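## Task

Use three of the four blocks to form the word "SUN". All three must rest entirely on the mat, adjacent to each other in one straight line, with the letters on their upper faces reading left to right and upright when viewed from the robot's base. The leftover block must end up off the mat. Everything must stay in place without the robot supporting it, and the gripper must release and withdraw at the end.

## Robot and tools

Robot: a single five-joint arm with a two-finger gripper. Joint limits in rad, base to tip: shoulder pan -1.920..1.920, shoulder lift -1.745..1.745, elbow flex -1.690..1.580, wrist flex -1.658..1.658, wrist roll -2.744..2.841. Because there are only five joints, the fingers always lie in the vertical plane through the base axis and the gripper. To tilt inside that plane by angle a, use rotation vector a*(cos w, sin w, 0) in gripper axes, w being the wrist roll angle; positive a tips the fingers outward, then upward. Fingers can point straight down no lower than about 0.09 m above the base at 0.16 m out, and only about 0.04 m at 0.25 m out; horizontal fingers work up to about 0.38 m height. Near the base (within about 0.15 m, fingers down) a wrist roll outside roughly -1.9..0.0 rad can bring the bracket or open finger too close to the arm. Expect the gripper to settle a few mm off the command, about 1 cm at long reach. Held parts are not weight-compensated.

Gripper: fingers point along its +z, close along its y. The -y finger moves; the +y finger is fixed. The reported position is the fixed finger pad centre, about 5 mm short of its tip. Fully open, the moving finger's tip sits about 85 mm back toward the wrist; closing, it passes the fixed tip by at most about 4 mm.

Frames: the scene frame has its origin on the table top beneath the base, +z up, +y to the left looking along +x. The base may be slightly tilted. State lines give end_effector_position (m) and end_effector_quat_wxyz in this frame; the printed position gets less accurate far out.

execute_actions(actions): a list of actions run in sequence. Each action is a table of up to 15 rows, one row per 1/30 s step; if shorter, its last row repeats to fill 15 steps (0.5 s). Each row has 7 numbers in [-1, 1]: dx, dy, dz, rx, ry, rz, opening. The first six are an offset, in the gripper's own axes, from the gripper pose measured when that action began (for a call's first action, the last pose reported in this scene); every row refers to that same start, not the prior row. Scale: 1.0 = 0.6 m or 180 degrees; rx, ry, rz form one rotation vector. opening is absolute: +1 fully open (0.106 m), -1 closed, 0 about 0.074 m (linear in joint travel, not width). Closing fully takes at least about 0.5 s. An empty list just returns state and images. Each step the command is clipped to within 70 mm and 16 degrees of the measured pose, and after an action the arm continues at most to the last clipped pose, so large offsets need several actions. Results list positions at some steps; HELD marks a step that was partly held back.

move(target, speed, blocking): one straight path toward a single target row, same 7-number layout, scale and gripper-axis offset convention, measured from the pose in the latest result that shows one. speed in m/s, 0.002 to 0.5, default 0.25 (rotation up to twice that in rad/s). The path lasts 0.5 to 10 s and stops short if longer. Opening is applied at the start. It does not avoid obstacles; the gripper can lag, wander and overshoot speed, especially with the arm stretched. Tilted straight paths holding orientation often end held or off_target. The result adds a move: line with the ending (done, off_target, moving, held, fault) and limits (paced = clipped; held = some steps blocked, after which it can lurch fast), plus distance to target. blocking=false returns after 0.5 s while motion continues; check with wait(0), and call wait or stop before any further actions or moves.

wait(seconds): 0 to 10; the arm holds its last command, a running move continues, returns early when that move ends. stop(): brakes a running move; needs room, fingers keep moving. zoom_image(camera, region): camera among cam_head_left, cam_head_right, cam_high, cam_low, cam_wrist (all 504x504); region [x0, y0, x1, y1] pixels, top-left origin, at most 504x504. finished_scene(scene): ends the current scene by number, irreversible; the result tells whether it succeeded and gives the next task. Camera calibration (K, distortion, world-to-camera transforms) is supplied and may be off by a couple of degrees and several mm.

Other result lines: "pose unreachable" means the clearance check (which treats the base mount as arm) altered or blocked the command. "Hand target" is the pose currently being driven to. grip_measured is the measured opening on the command scale; to hold, command clearly below it (more below = harder squeeze, about 19-25 N per pad). Staying more than about 0.08 below for about 2 s total can silently weaken the grip; commanding above it restores force but releases. MOTOR HOT appears from 55 °C; at 70 °C an OVER-TEMPERATURE FAULT stops the arm until it cools. FAULT lines can end moves or waits.

Cautions: pushing hard against something rigid for about 2 s total can silently weaken a motor; fix by moving a few cm the opposite way in one action. Fast moves and targets far past a contact hit harder. Avoid drops, slams, and anything leaving the table, which fails the scene. Loose objects or held parts may be tugged occasionally. Release blocks and move clear before finishing.

Each tool is called after ">>>" as name([rows], argument=value, ...), one row to a line, values as JSON.

## Session

I'll start by looking at the scene.

>>> execute_actions(actions=[])

Scene clock: 0.00 s.
end_effector_position=(+0.3708, -0.0871, +0.2152) grip_measured=+1.00 end_effector_quat_wxyz=(+0.648, +0.444, +0.531, +0.317)
Joint positions: [ 0.211  0.264 -0.003 -0.314 -2.679  0.106]
Hand target: +0.371, -0.087, +0.215; +0.648, +0.444, +0.531, +0.317

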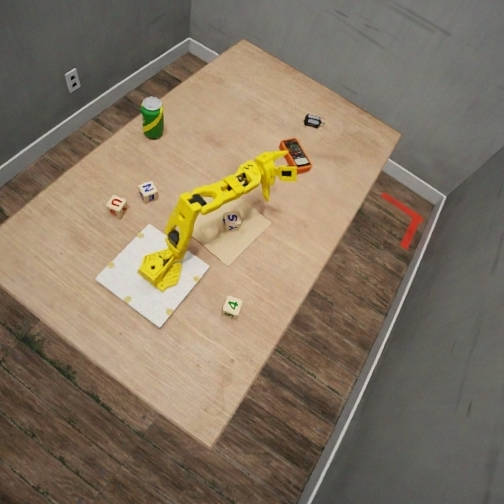

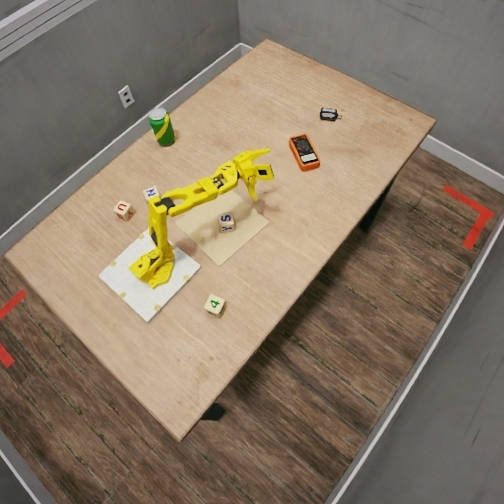

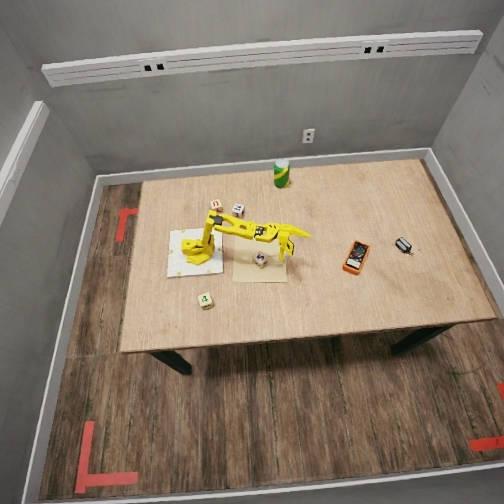

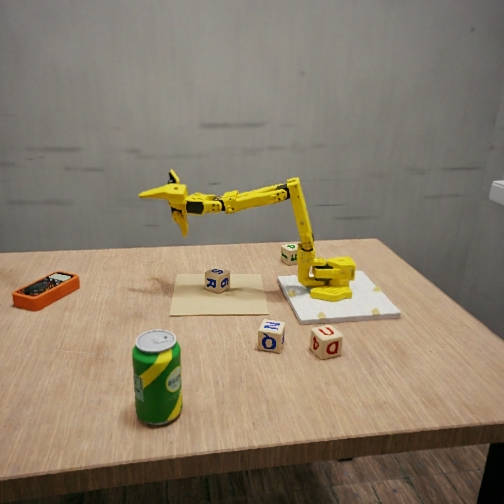

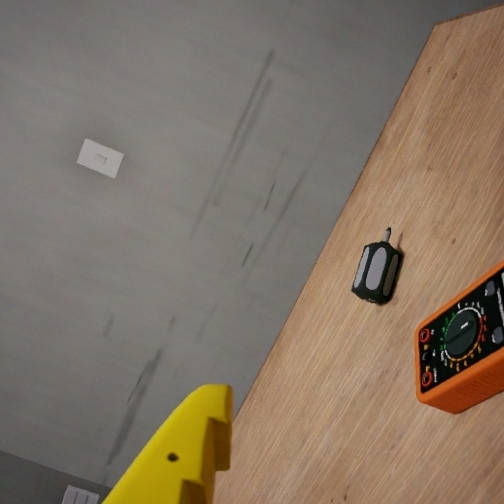

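>>> zoom_image(camera="cam_head_left", region=[90, 160, 290, 340])

>>> zoom_image(camera="cam_head_right", region=[90, 160, 290, 340])

>>> zoom_image(camera="cam_high", region=[160, 180, 320, 320])

>>> zoom_image(camera="cam_low", region=[160, 230, 410, 380])

Region (90, 160, 290, 340) of cam_head_left's 504x504 image, scaled by 2.520, with more detail than that image has; it fills the top 454 rows of this view, and the rest is white.

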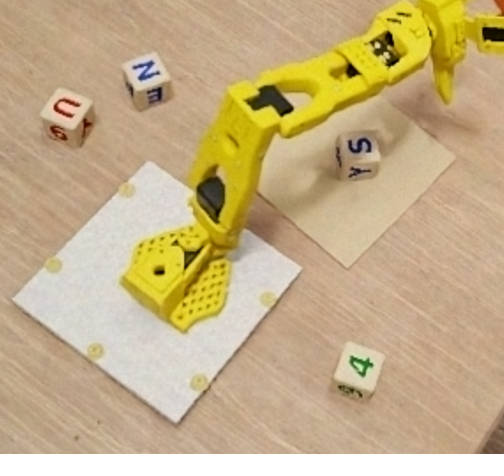

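Region (90, 160, 290, 340) of cam_head_right's 504x504 image, scaled by 2.520, with more detail than that image has; it fills the top 454 rows of this view, and the rest is white.

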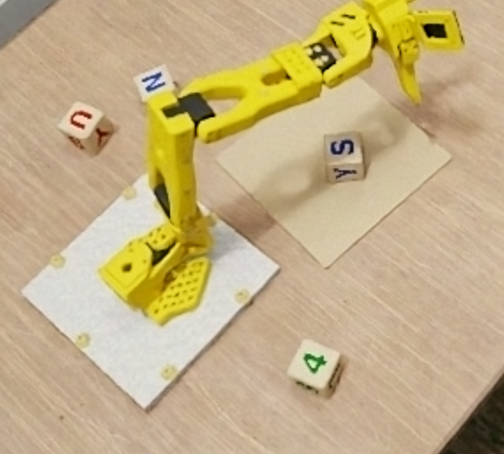

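Region (160, 180, 320, 320) of cam_high's 504x504 image, scaled by 3.150, with more detail than that image has; it fills the top 441 rows of this view, and the rest is white.

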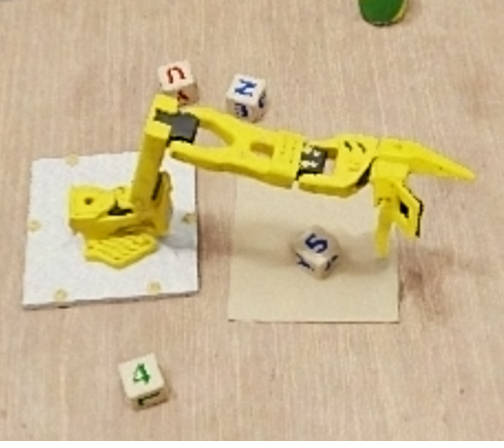

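Region (160, 230, 410, 380) of cam_low's 504x504 image, scaled by 2.016, with more detail than that image has; it fills the top 302 rows of this view, and the rest is white.

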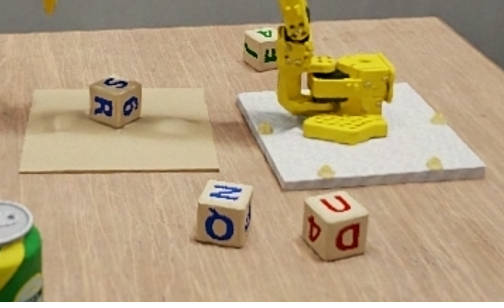

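>>> zoom_image(camera="cam_head_left", region=[100, 170, 170, 230])

>>> zoom_image(camera="cam_head_left", region=[185, 180, 285, 270])

>>> zoom_image(camera="cam_low", region=[250, 310, 350, 370])

>>> zoom_image(camera="cam_low", region=[160, 255, 280, 325])

>>> zoom_image(camera="cam_head_right", region=[170, 180, 280, 270])

>>> zoom_image(camera="cam_head_right", region=[105, 175, 175, 230])

>>> zoom_image(camera="cam_high", region=[200, 190, 260, 230])

>>> zoom_image(camera="cam_high", region=[225, 225, 295, 290])

Region (100, 170, 170, 230) of cam_head_left's 504x504 image, scaled by 7.200, with more detail than that image has; it fills the top 432 rows of this view, and the rest is white.

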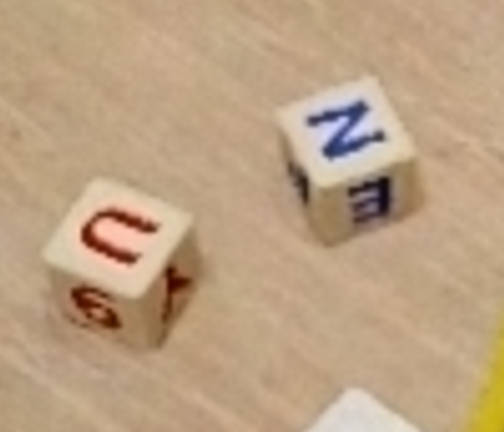

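Region (185, 180, 285, 270) of cam_head_left's 504x504 image, scaled by 5.040, with more detail than that image has; it fills the top 454 rows of this view, and the rest is white.

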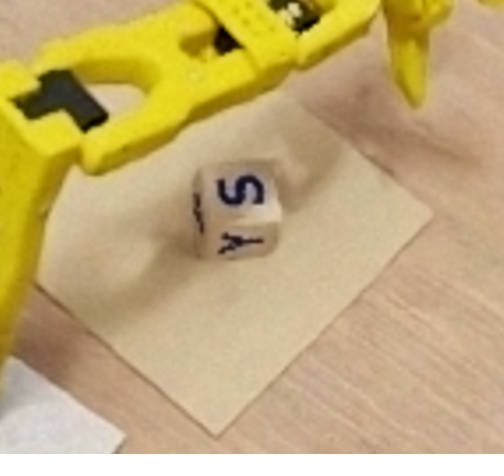

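Region (250, 310, 350, 370) of cam_low's 504x504 image, scaled by 5.040, with more detail than that image has; it fills the top 302 rows of this view, and the rest is white.

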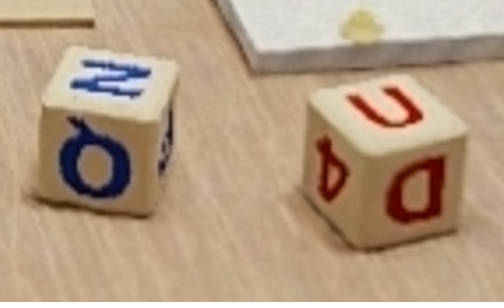

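Region (160, 255, 280, 325) of cam_low's 504x504 image, scaled by 4.200, with more detail than that image has; it fills the top 294 rows of this view, and the rest is white.

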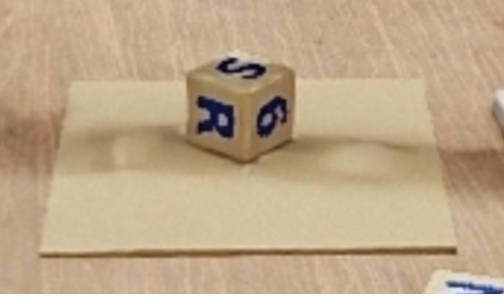

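Region (170, 180, 280, 270) of cam_head_right's 504x504 image, scaled by 4.582, with more detail than that image has; it fills the top 412 rows of this view, and the rest is white.

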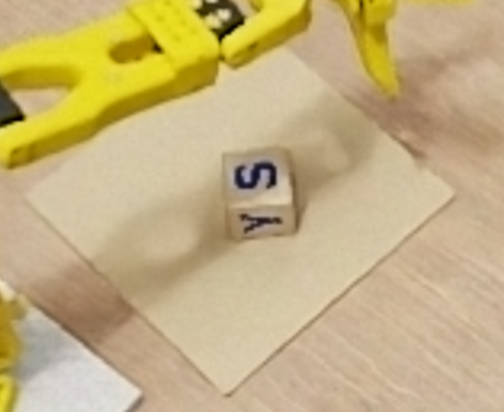

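Region (105, 175, 175, 230) of cam_head_right's 504x504 image, scaled by 7.200, with more detail than that image has; it fills the top 396 rows of this view, and the rest is white.

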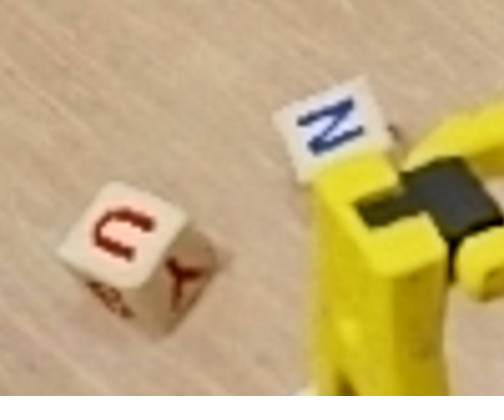

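Region (200, 190, 260, 230) of cam_high's 504x504 image, scaled by 8.400, with more detail than that image has.

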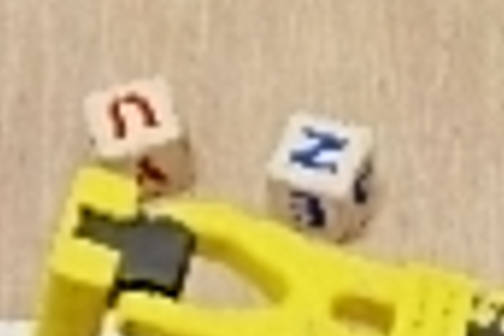

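Region (225, 225, 295, 290) of cam_high's 504x504 image, scaled by 7.200, with more detail than that image has; it fills the top 468 rows of this view, and the rest is white.

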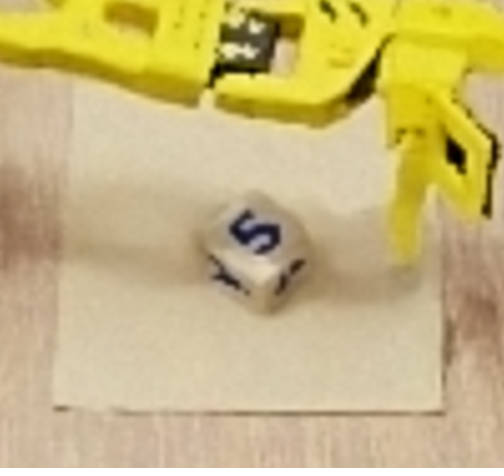

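>>> zoom_image(camera="cam_head_right", region=[210, 205, 245, 240])

>>> zoom_image(camera="cam_head_left", region=[215, 203, 250, 238])

>>> zoom_image(camera="cam_head_left", region=[130, 173, 165, 208])

>>> zoom_image(camera="cam_head_left", region=[215, 288, 250, 323])

Region (210, 205, 245, 240) of cam_head_right's 504x504 image, scaled by 14.400, with more detail than that image has.

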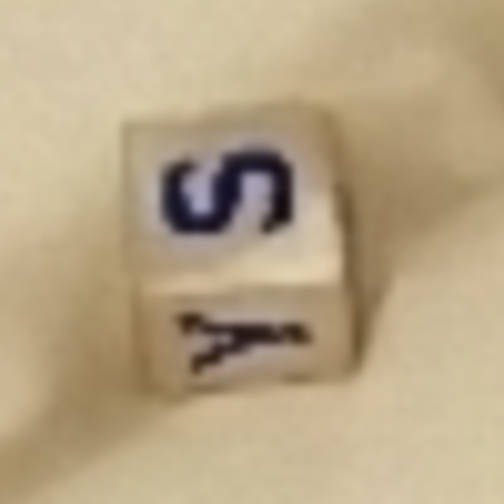

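Region (215, 203, 250, 238) of cam_head_left's 504x504 image, scaled by 14.400, with more detail than that image has.

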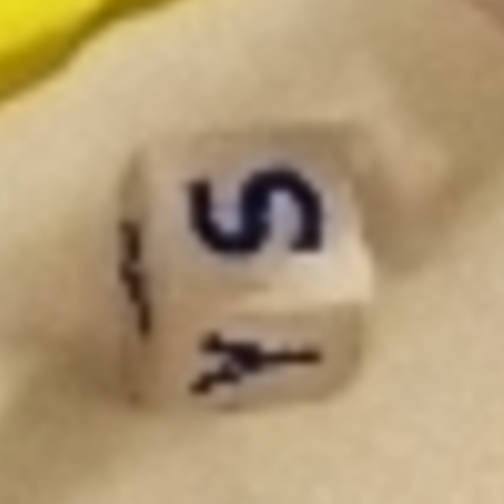

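Region (130, 173, 165, 208) of cam_head_left's 504x504 image, scaled by 14.400, with more detail than that image has.

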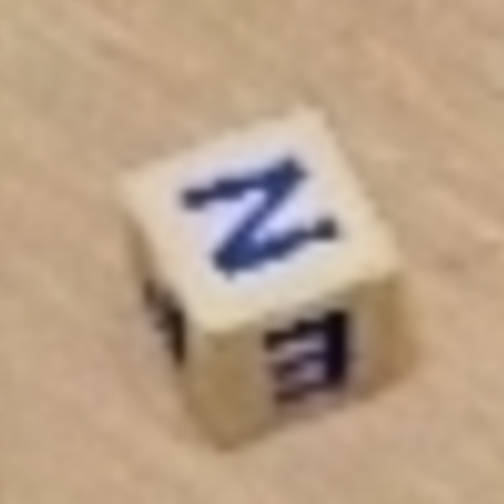

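Region (215, 288, 250, 323) of cam_head_left's 504x504 image, scaled by 14.400, with more detail than that image has.

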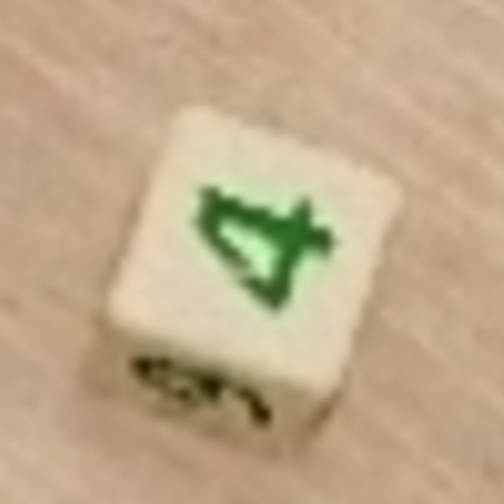

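>>> move(target=[0.0382, -0.1894, -0.2453, 0.3380, 0.2753, -0.1581, 0.0], speed=0.5)

Scene clock: 23.17 s.
end_effector_position=(+0.2287, -0.0777, +0.0996) grip_measured=+0.01 end_effector_quat_wxyz=(+0.142, +0.405, +0.903, +0.005)
Joint positions: [ 0.328 -0.024 -0.005  1.305 -2.007  0.074]
Hand target: +0.227, -0.079, +0.096; +0.131, +0.405, +0.905, +0.003
Off the commanded pose: 0.004 m, 1 deg.
move: done
camera_calibration (this result's frames):
cam_wrist: T_world_to_cam=[[-0.719759, -0.672375, -0.172799, 0.127589], [-0.689578, 0.66369, 0.289823, 0.204071], [-0.0801846, 0.327762, -0.941352, 0.204183], [0, 0, 0, 1]] pos_world=[0.248929, -0.116575, 0.15511]

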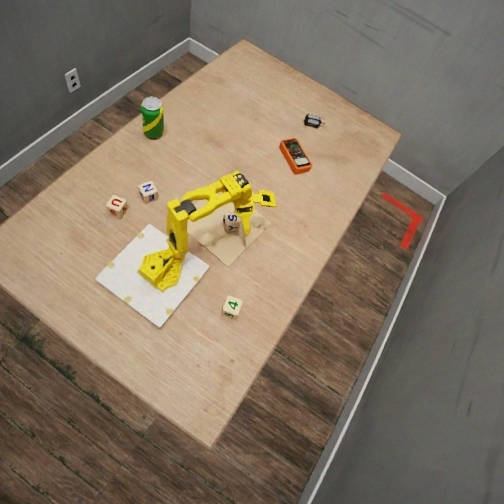

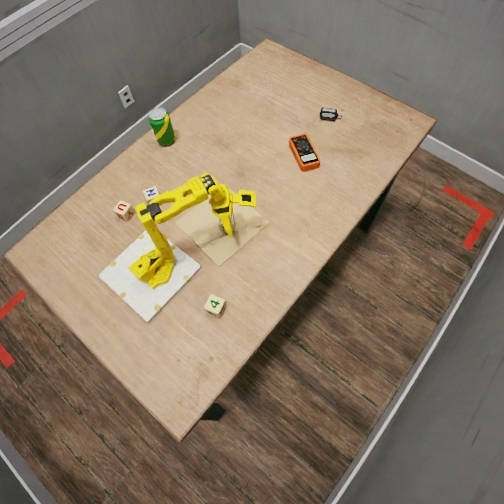

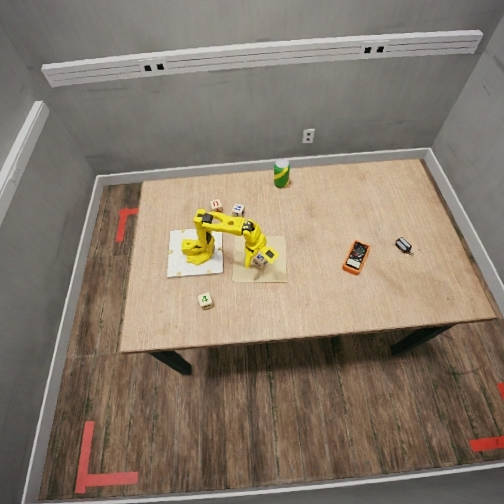

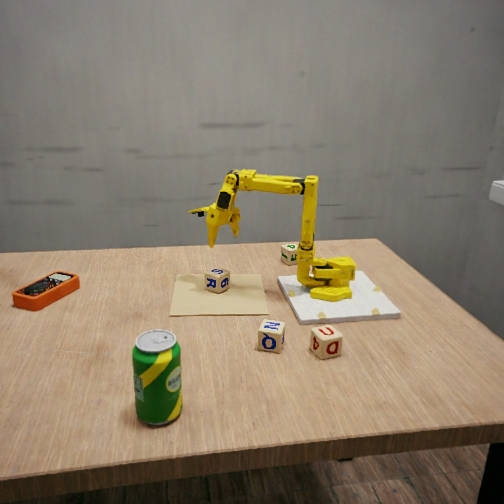

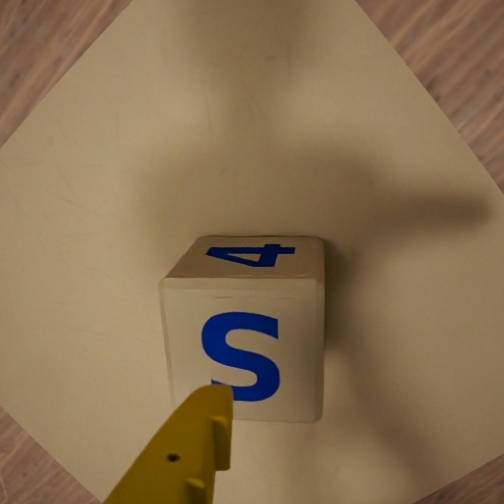

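>>> zoom_image(camera="cam_low", region=[160, 160, 330, 320])

>>> zoom_image(camera="cam_head_left", region=[190, 160, 290, 260])

>>> zoom_image(camera="cam_high", region=[220, 210, 300, 290])

>>> zoom_image(camera="cam_wrist", region=[140, 220, 350, 430])

Region (160, 160, 330, 320) of cam_low's 504x504 image, scaled by 2.965, with more detail than that image has; it fills the top 474 rows of this view, and the rest is white.

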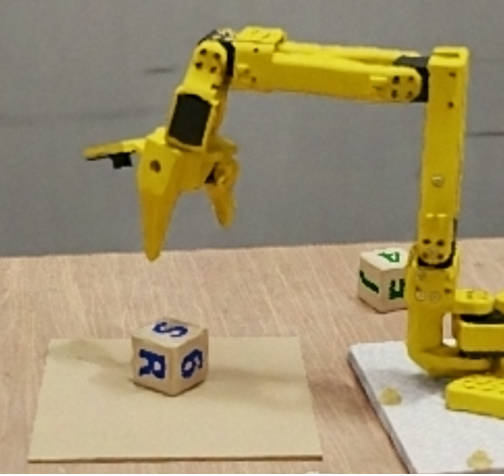

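Region (190, 160, 290, 260) of cam_head_left's 504x504 image, scaled by 5.040, with more detail than that image has.

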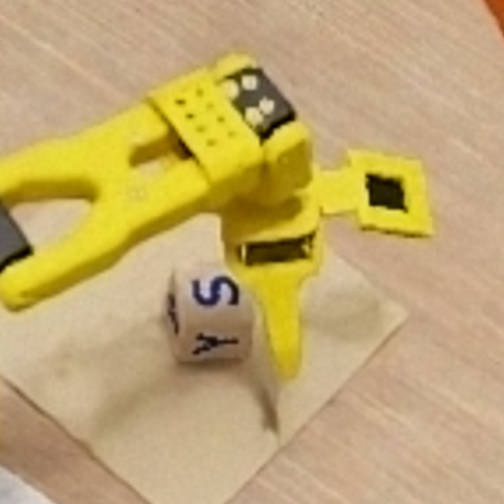

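Region (220, 210, 300, 290) of cam_high's 504x504 image, scaled by 6.300, with more detail than that image has.

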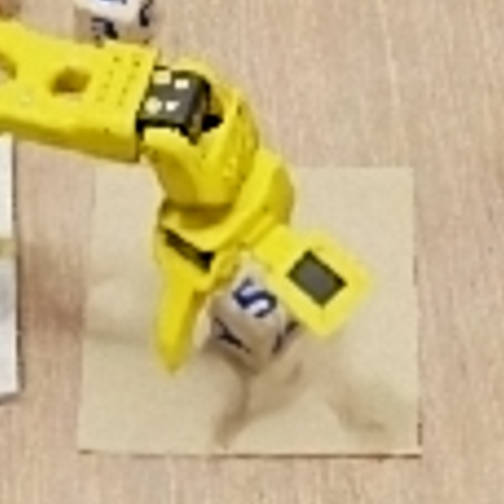

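Region (140, 220, 350, 430) of cam_wrist's 504x504 image, scaled by 2.400.

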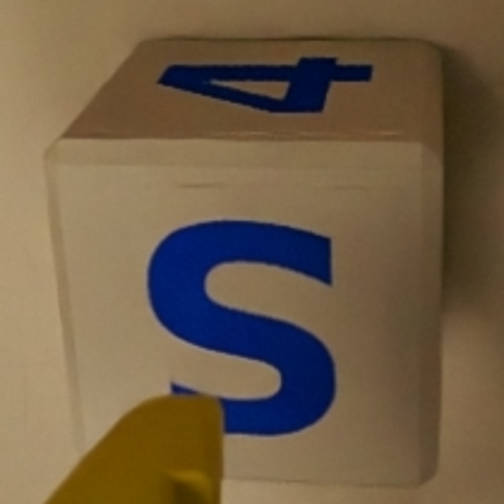

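>>> move(target=[0.0522, 0.0512, 0.0616, 0.0373, 0.0828, -0.0210, -0.1], speed=0.3)

Scene clock: 29.63 s.
end_effector_position=(+0.2412, -0.0399, +0.0637) grip_measured=-0.09 end_effector_quat_wxyz=(+0.012, +0.379, +0.925, -0.001)
Joint positions: [ 0.16   0.387 -0.355  1.503 -2.107  0.068]
Hand target: +0.240, -0.037, +0.060; +0.001, +0.379, +0.925, -0.003
Off the commanded pose: 0.004 m, 1 deg.
move: done
camera_calibration (this result's frames):
cam_wrist: T_world_to_cam=[[-0.702561, -0.709244, -0.0581513, 0.142938], [-0.632602, 0.585031, 0.507497, 0.167246], [-0.325919, 0.393334, -0.859689, 0.21577], [0, 0, 0, 1]] pos_world=[0.276547, -0.0813359, 0.108931]

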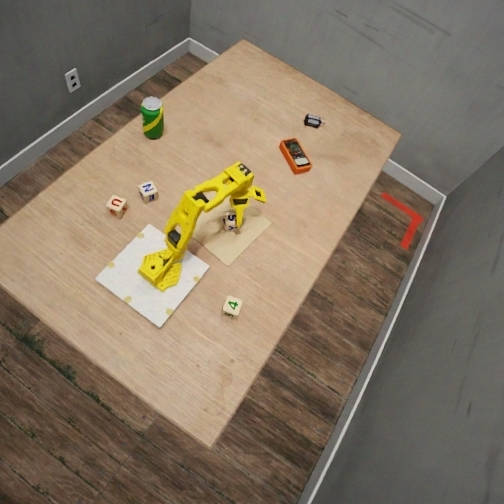

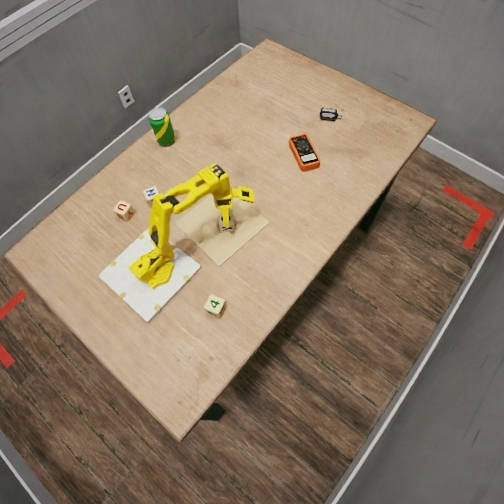

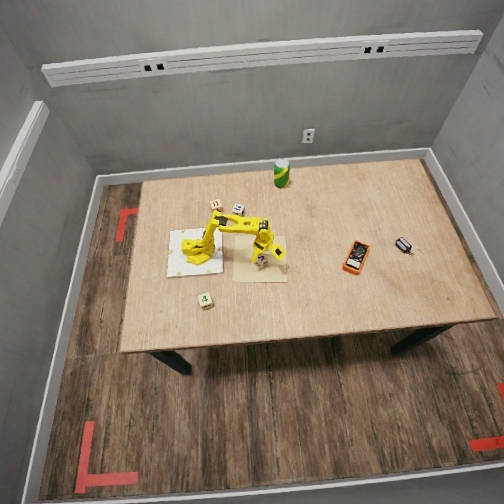

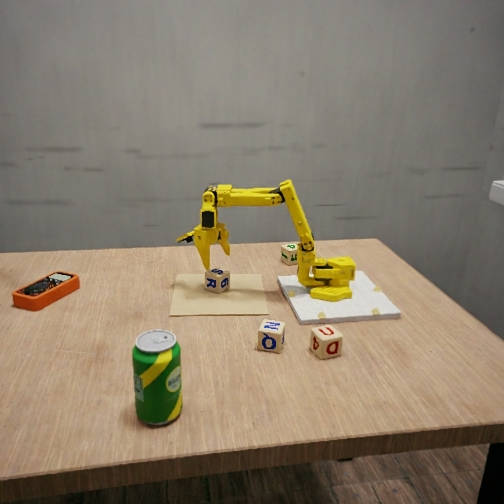

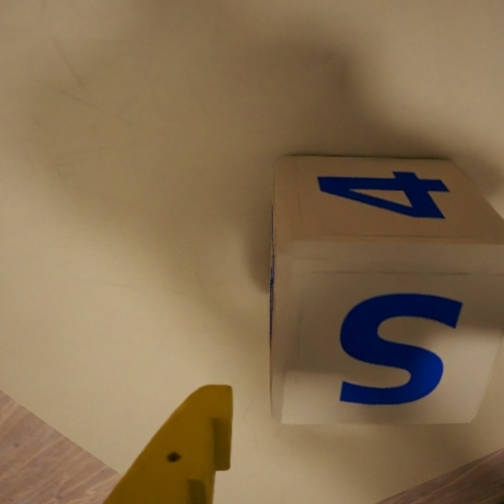

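>>> move(target=[0.0058, -0.004, 0.070, 0.0023, 0.0073, -0.005, -0.1], speed=0.2)

Scene clock: 31.80 s.
end_effector_position=(+0.2415, -0.0401, +0.0296) grip_measured=-0.09 end_effector_quat_wxyz=(+0.017, +0.376, +0.927, +0.000)
Joint positions: [ 0.16   0.416 -0.143  1.251 -2.101  0.068]
Hand target: +0.237, -0.039, +0.022; +0.001, +0.371, +0.928, -0.003
Off the commanded pose: 0.009 m, 2 deg.
move: done
camera_calibration (this result's frames):
cam_wrist: T_world_to_cam=[[-0.697514, -0.713716, -0.0639061, 0.13973], [-0.641491, 0.5822, 0.499533, 0.187116], [-0.319319, 0.389426, -0.863934, 0.184949], [0, 0, 0, 1]] pos_world=[0.276554, -0.0812355, 0.0752428]

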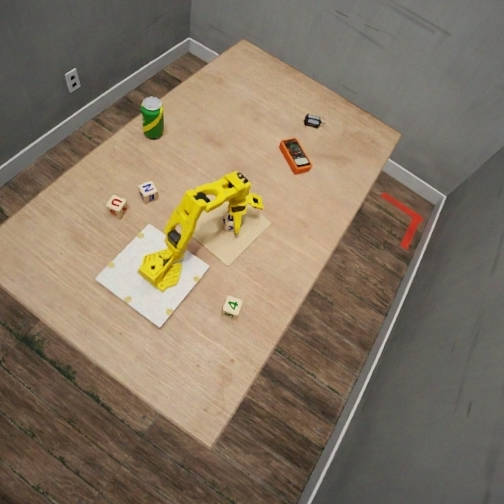

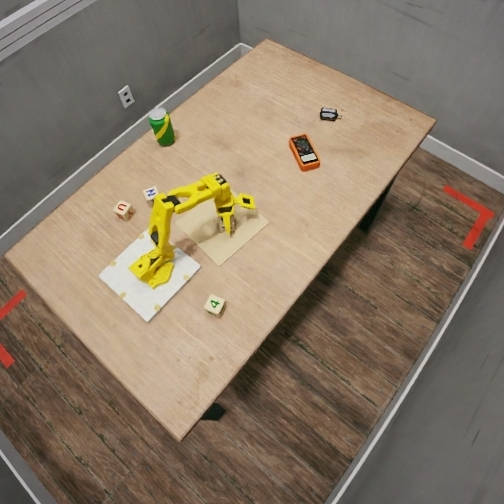

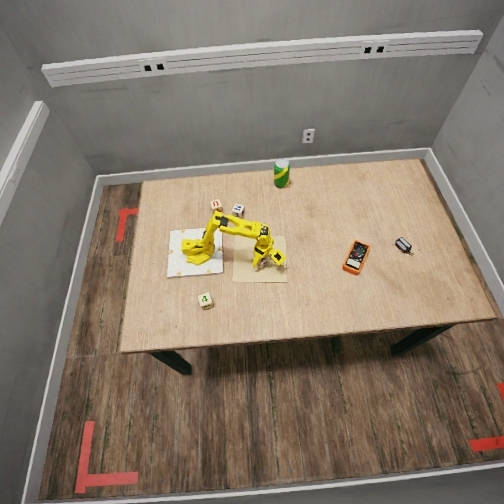

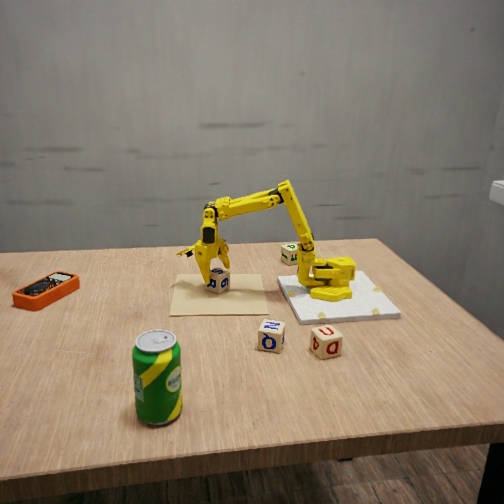

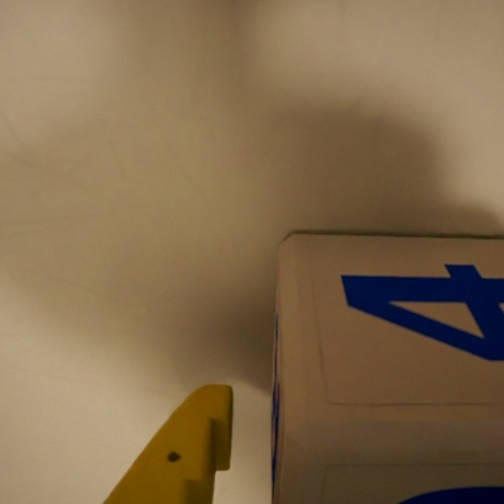

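>>> zoom_image(camera="cam_low", region=[170, 200, 270, 310])

>>> zoom_image(camera="cam_head_left", region=[200, 170, 280, 250])

Region (170, 200, 270, 310) of cam_low's 504x504 image, scaled by 4.582, with more detail than that image has; it fills the left 458 columns of this view, and the rest is white.

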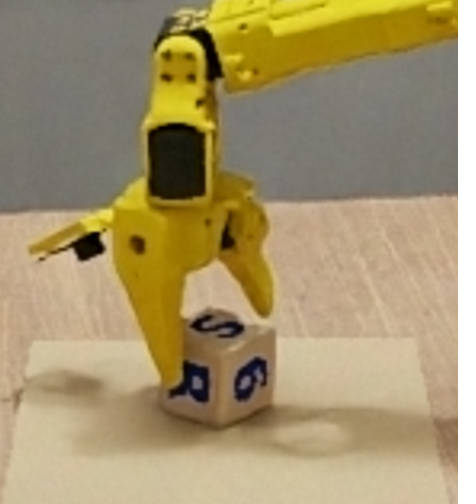

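Region (200, 170, 280, 250) of cam_head_left's 504x504 image, scaled by 6.300, with more detail than that image has.

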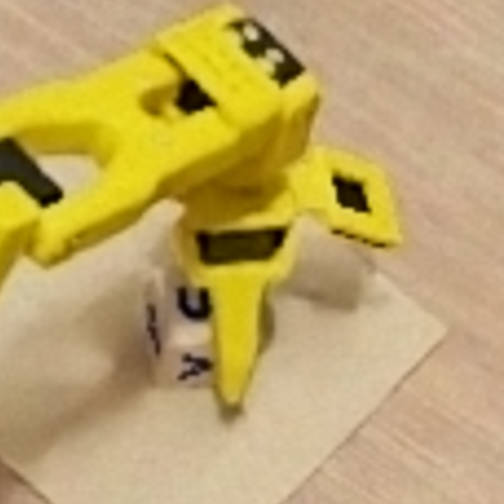

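>>> execute_actions([
  [[0.004,-0.002,0.005,0.001,0.003,0,-0.15],[0.008,-0.0035,0.010,0.002,0.006,0,-0.2],[0.012,-0.005,0.015,0.003,0.009,0,-0.25],[0.0173,-0.0073,0.021,0.004,0.012,0,-0.3]],
])

Scene clock: 33.23 s.
end_effector_position=(+0.2327, -0.0385, +0.0179) grip_measured=-0.29 end_effector_quat_wxyz=(+0.001, +0.376, +0.927, -0.003)
Joint positions: [ 0.16   0.416 -0.054  1.196 -2.101  0.055]
Hand target: +0.231, -0.036, +0.017; -0.001, +0.376, +0.927, -0.003
Off the commanded pose: 0.003 m, 1 deg.
Step readings (end_effector_position):
0: (+0.2415, -0.0401, +0.0296)
1: (+0.2417, -0.0402, +0.0296)
2: (+0.2411, -0.0400, +0.0290)
4: (+0.2382, -0.0395, +0.0255)
8: (+0.2322, -0.0384, +0.0182)
15: end_effector_position above
camera_calibration (this result's frames):
cam_wrist: T_world_to_cam=[[-0.699462, -0.713229, -0.0453546, 0.134202], [-0.624418, 0.579029, 0.524239, 0.181907], [-0.347641, 0.395006, -0.850362, 0.17796], [0, 0, 0, 1]] pos_world=[0.269321, -0.0799082, 0.0620547]

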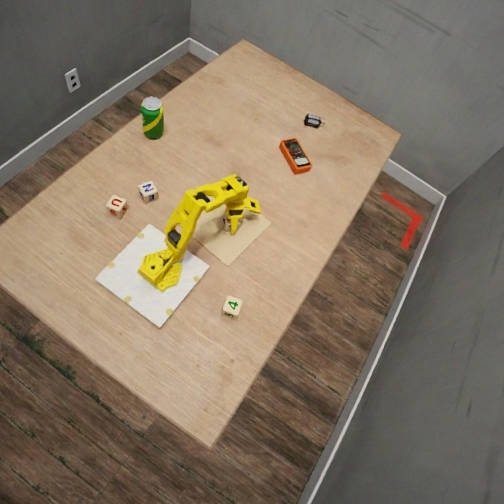

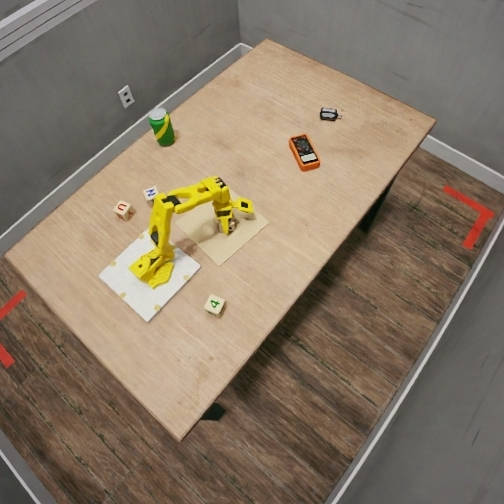

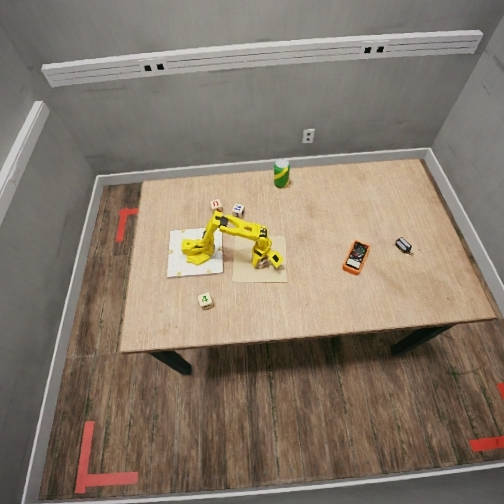

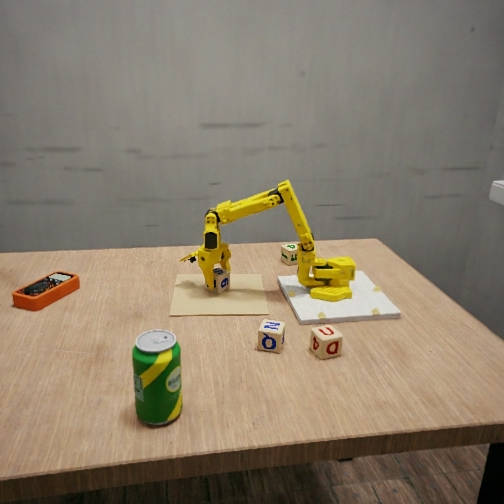

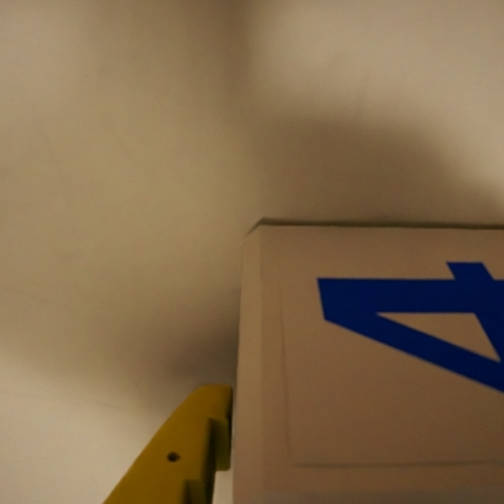

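>>> execute_actions([
  [[0,0,0,0,0,0,-0.34],[0,0,0,0,0,0,-0.38],[0,0,0,0,0,0,-0.42],[0,0,0,0,0,0,-0.45],[0,0,0,0,0,0,-0.48],[0,0,0,0,0,0,-0.50],[0,0,0,0,0,0,-0.52],[0,0,0,0,0,0,-0.54],[0,0,0,0,0,0,-0.56],[0,0,0,0,0,0,-0.58]],
])

Scene clock: 34.33 s.
end_effector_position=(+0.2357, -0.0390, +0.0231) grip_measured=-0.45 end_effector_quat_wxyz=(+0.014, +0.376, +0.927, -0.000)
Joint positions: [ 0.16   0.392 -0.056  1.196 -2.101  0.043]
Hand target: +0.232, -0.038, +0.018; +0.000, +0.376, +0.927, -0.003
Off the commanded pose: 0.006 m, 1 deg.
Step readings (end_effector_position):
0: (+0.2327, -0.0385, +0.0179)
1: (+0.2327, -0.0385, +0.0179)
2: (+0.2327, -0.0385, +0.0179)
4: (+0.2327, -0.0385, +0.0179)
8: (+0.2354, -0.0390, +0.0225)
15: end_effector_position above
camera_calibration (this result's frames):
cam_wrist: T_world_to_cam=[[-0.698011, -0.713595, -0.059696, 0.13612], [-0.637682, 0.581493, 0.505199, 0.185012], [-0.325795, 0.390702, -0.860935, 0.178612], [0, 0, 0, 1]] pos_world=[0.271183, -0.0802324, 0.0684309]

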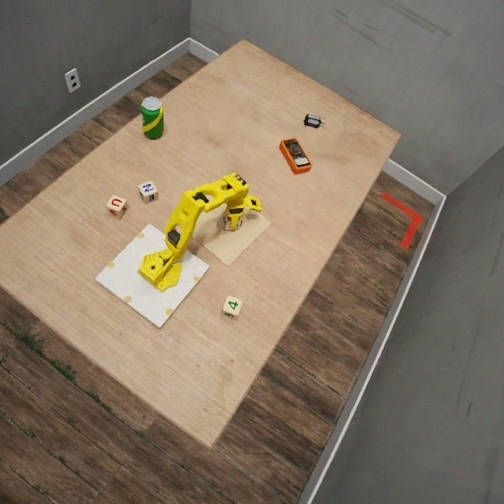

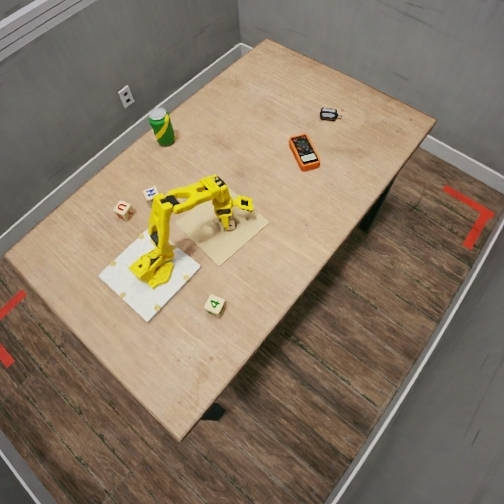

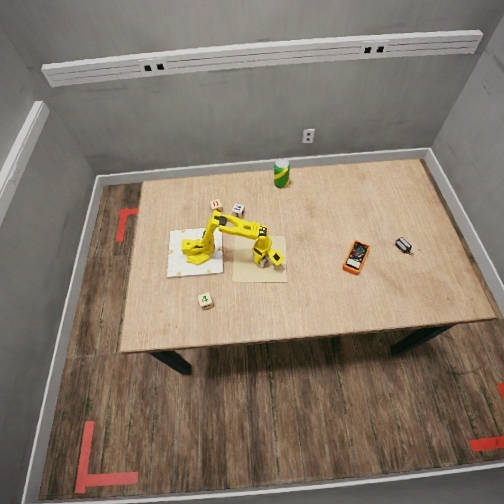

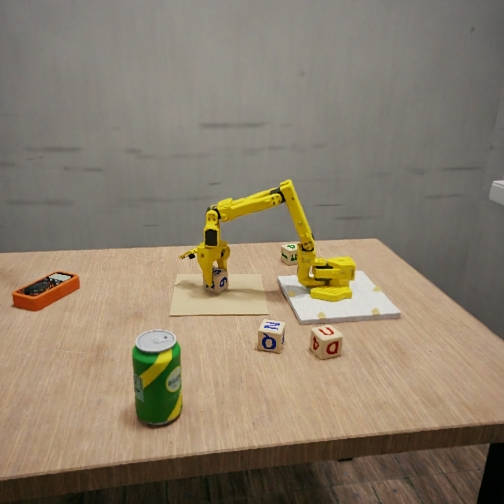

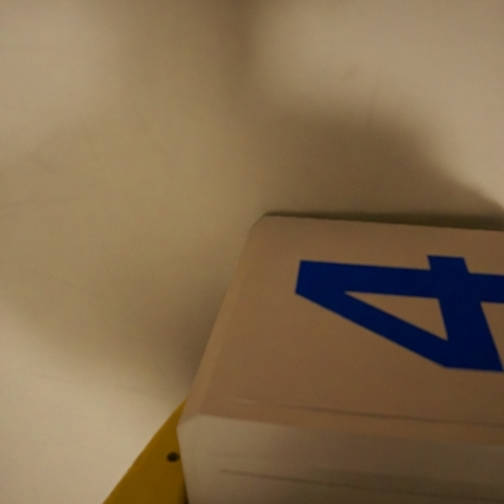

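>>> execute_actions([
  [[0,0,-0.004,0,0,0,-0.52],[0,0,-0.008,0,0,0,-0.52],[0,0,-0.012,0,0,0,-0.52],[0,0,-0.016,0,0,0,-0.52],[0,0,-0.02,0,0,0,-0.52],[0,0,-0.024,0,0,0,-0.52],[0,0,-0.028,0,0,0,-0.52]],
])

>>> zoom_image(camera="cam_low", region=[170, 200, 270, 310])

Scene clock: 35.27 s.
end_effector_position=(+0.2337, -0.0386, +0.0357) grip_measured=-0.45 end_effector_quat_wxyz=(+0.006, +0.376, +0.927, -0.002)
Joint positions: [ 0.16   0.364 -0.111  1.294 -2.101  0.043]
Hand target: +0.236, -0.039, +0.040; +0.014, +0.376, +0.927, -0.000
Off the commanded pose: 0.005 m, 1 deg.
Step readings (end_effector_position):
0: (+0.2357, -0.0390, +0.0231)
1: (+0.2357, -0.0390, +0.0234)
2: (+0.2359, -0.0391, +0.0244)
4: (+0.2350, -0.0389, +0.0258)
8: (+0.2335, -0.0385, +0.0318)
15: end_effector_position above
camera_calibration (this result's frames):
cam_wrist: T_world_to_cam=[[-0.698909, -0.713371, -0.0512645, 0.135708], [-0.629939, 0.580056, 0.516442, 0.174835], [-0.338678, 0.39324, -0.854786, 0.191478], [0, 0, 0, 1]] pos_world=[0.269832, -0.0799003, 0.0803375]

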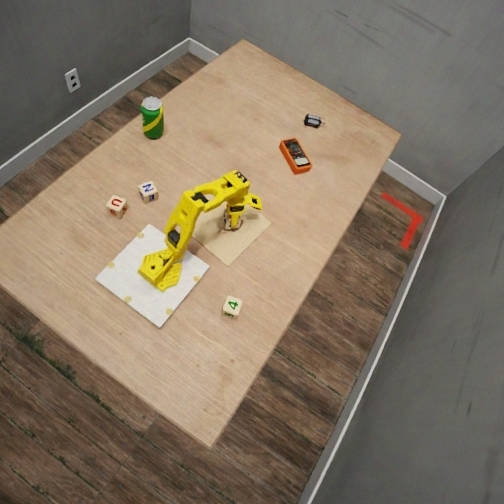

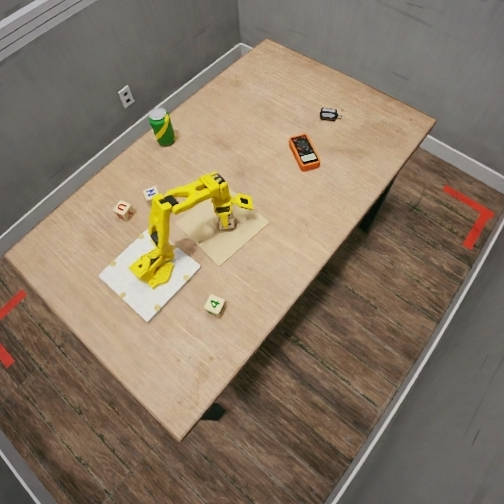

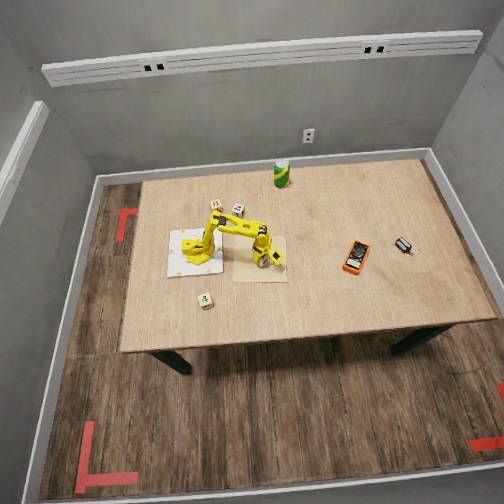

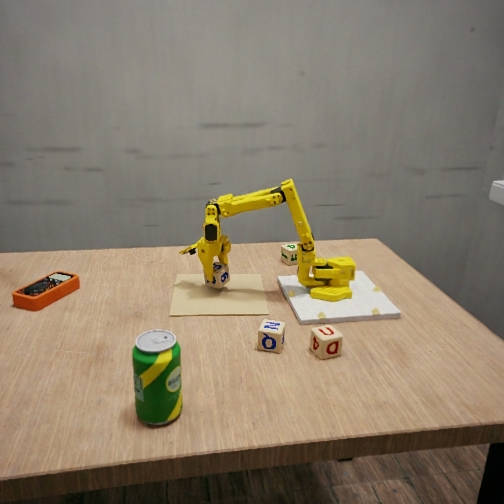

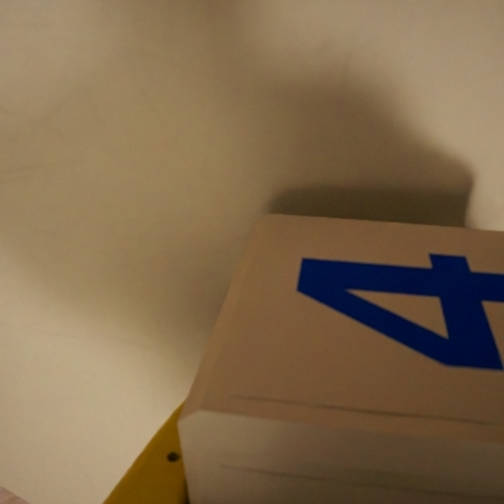

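Region (170, 200, 270, 310) of cam_low's 504x504 image, scaled by 4.582, with more detail than that image has; it fills the left 458 columns of this view, and the rest is white.

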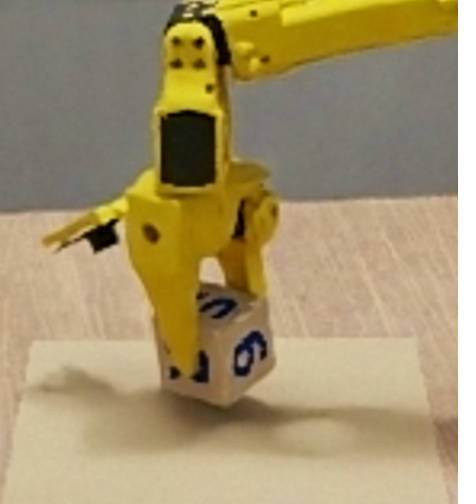

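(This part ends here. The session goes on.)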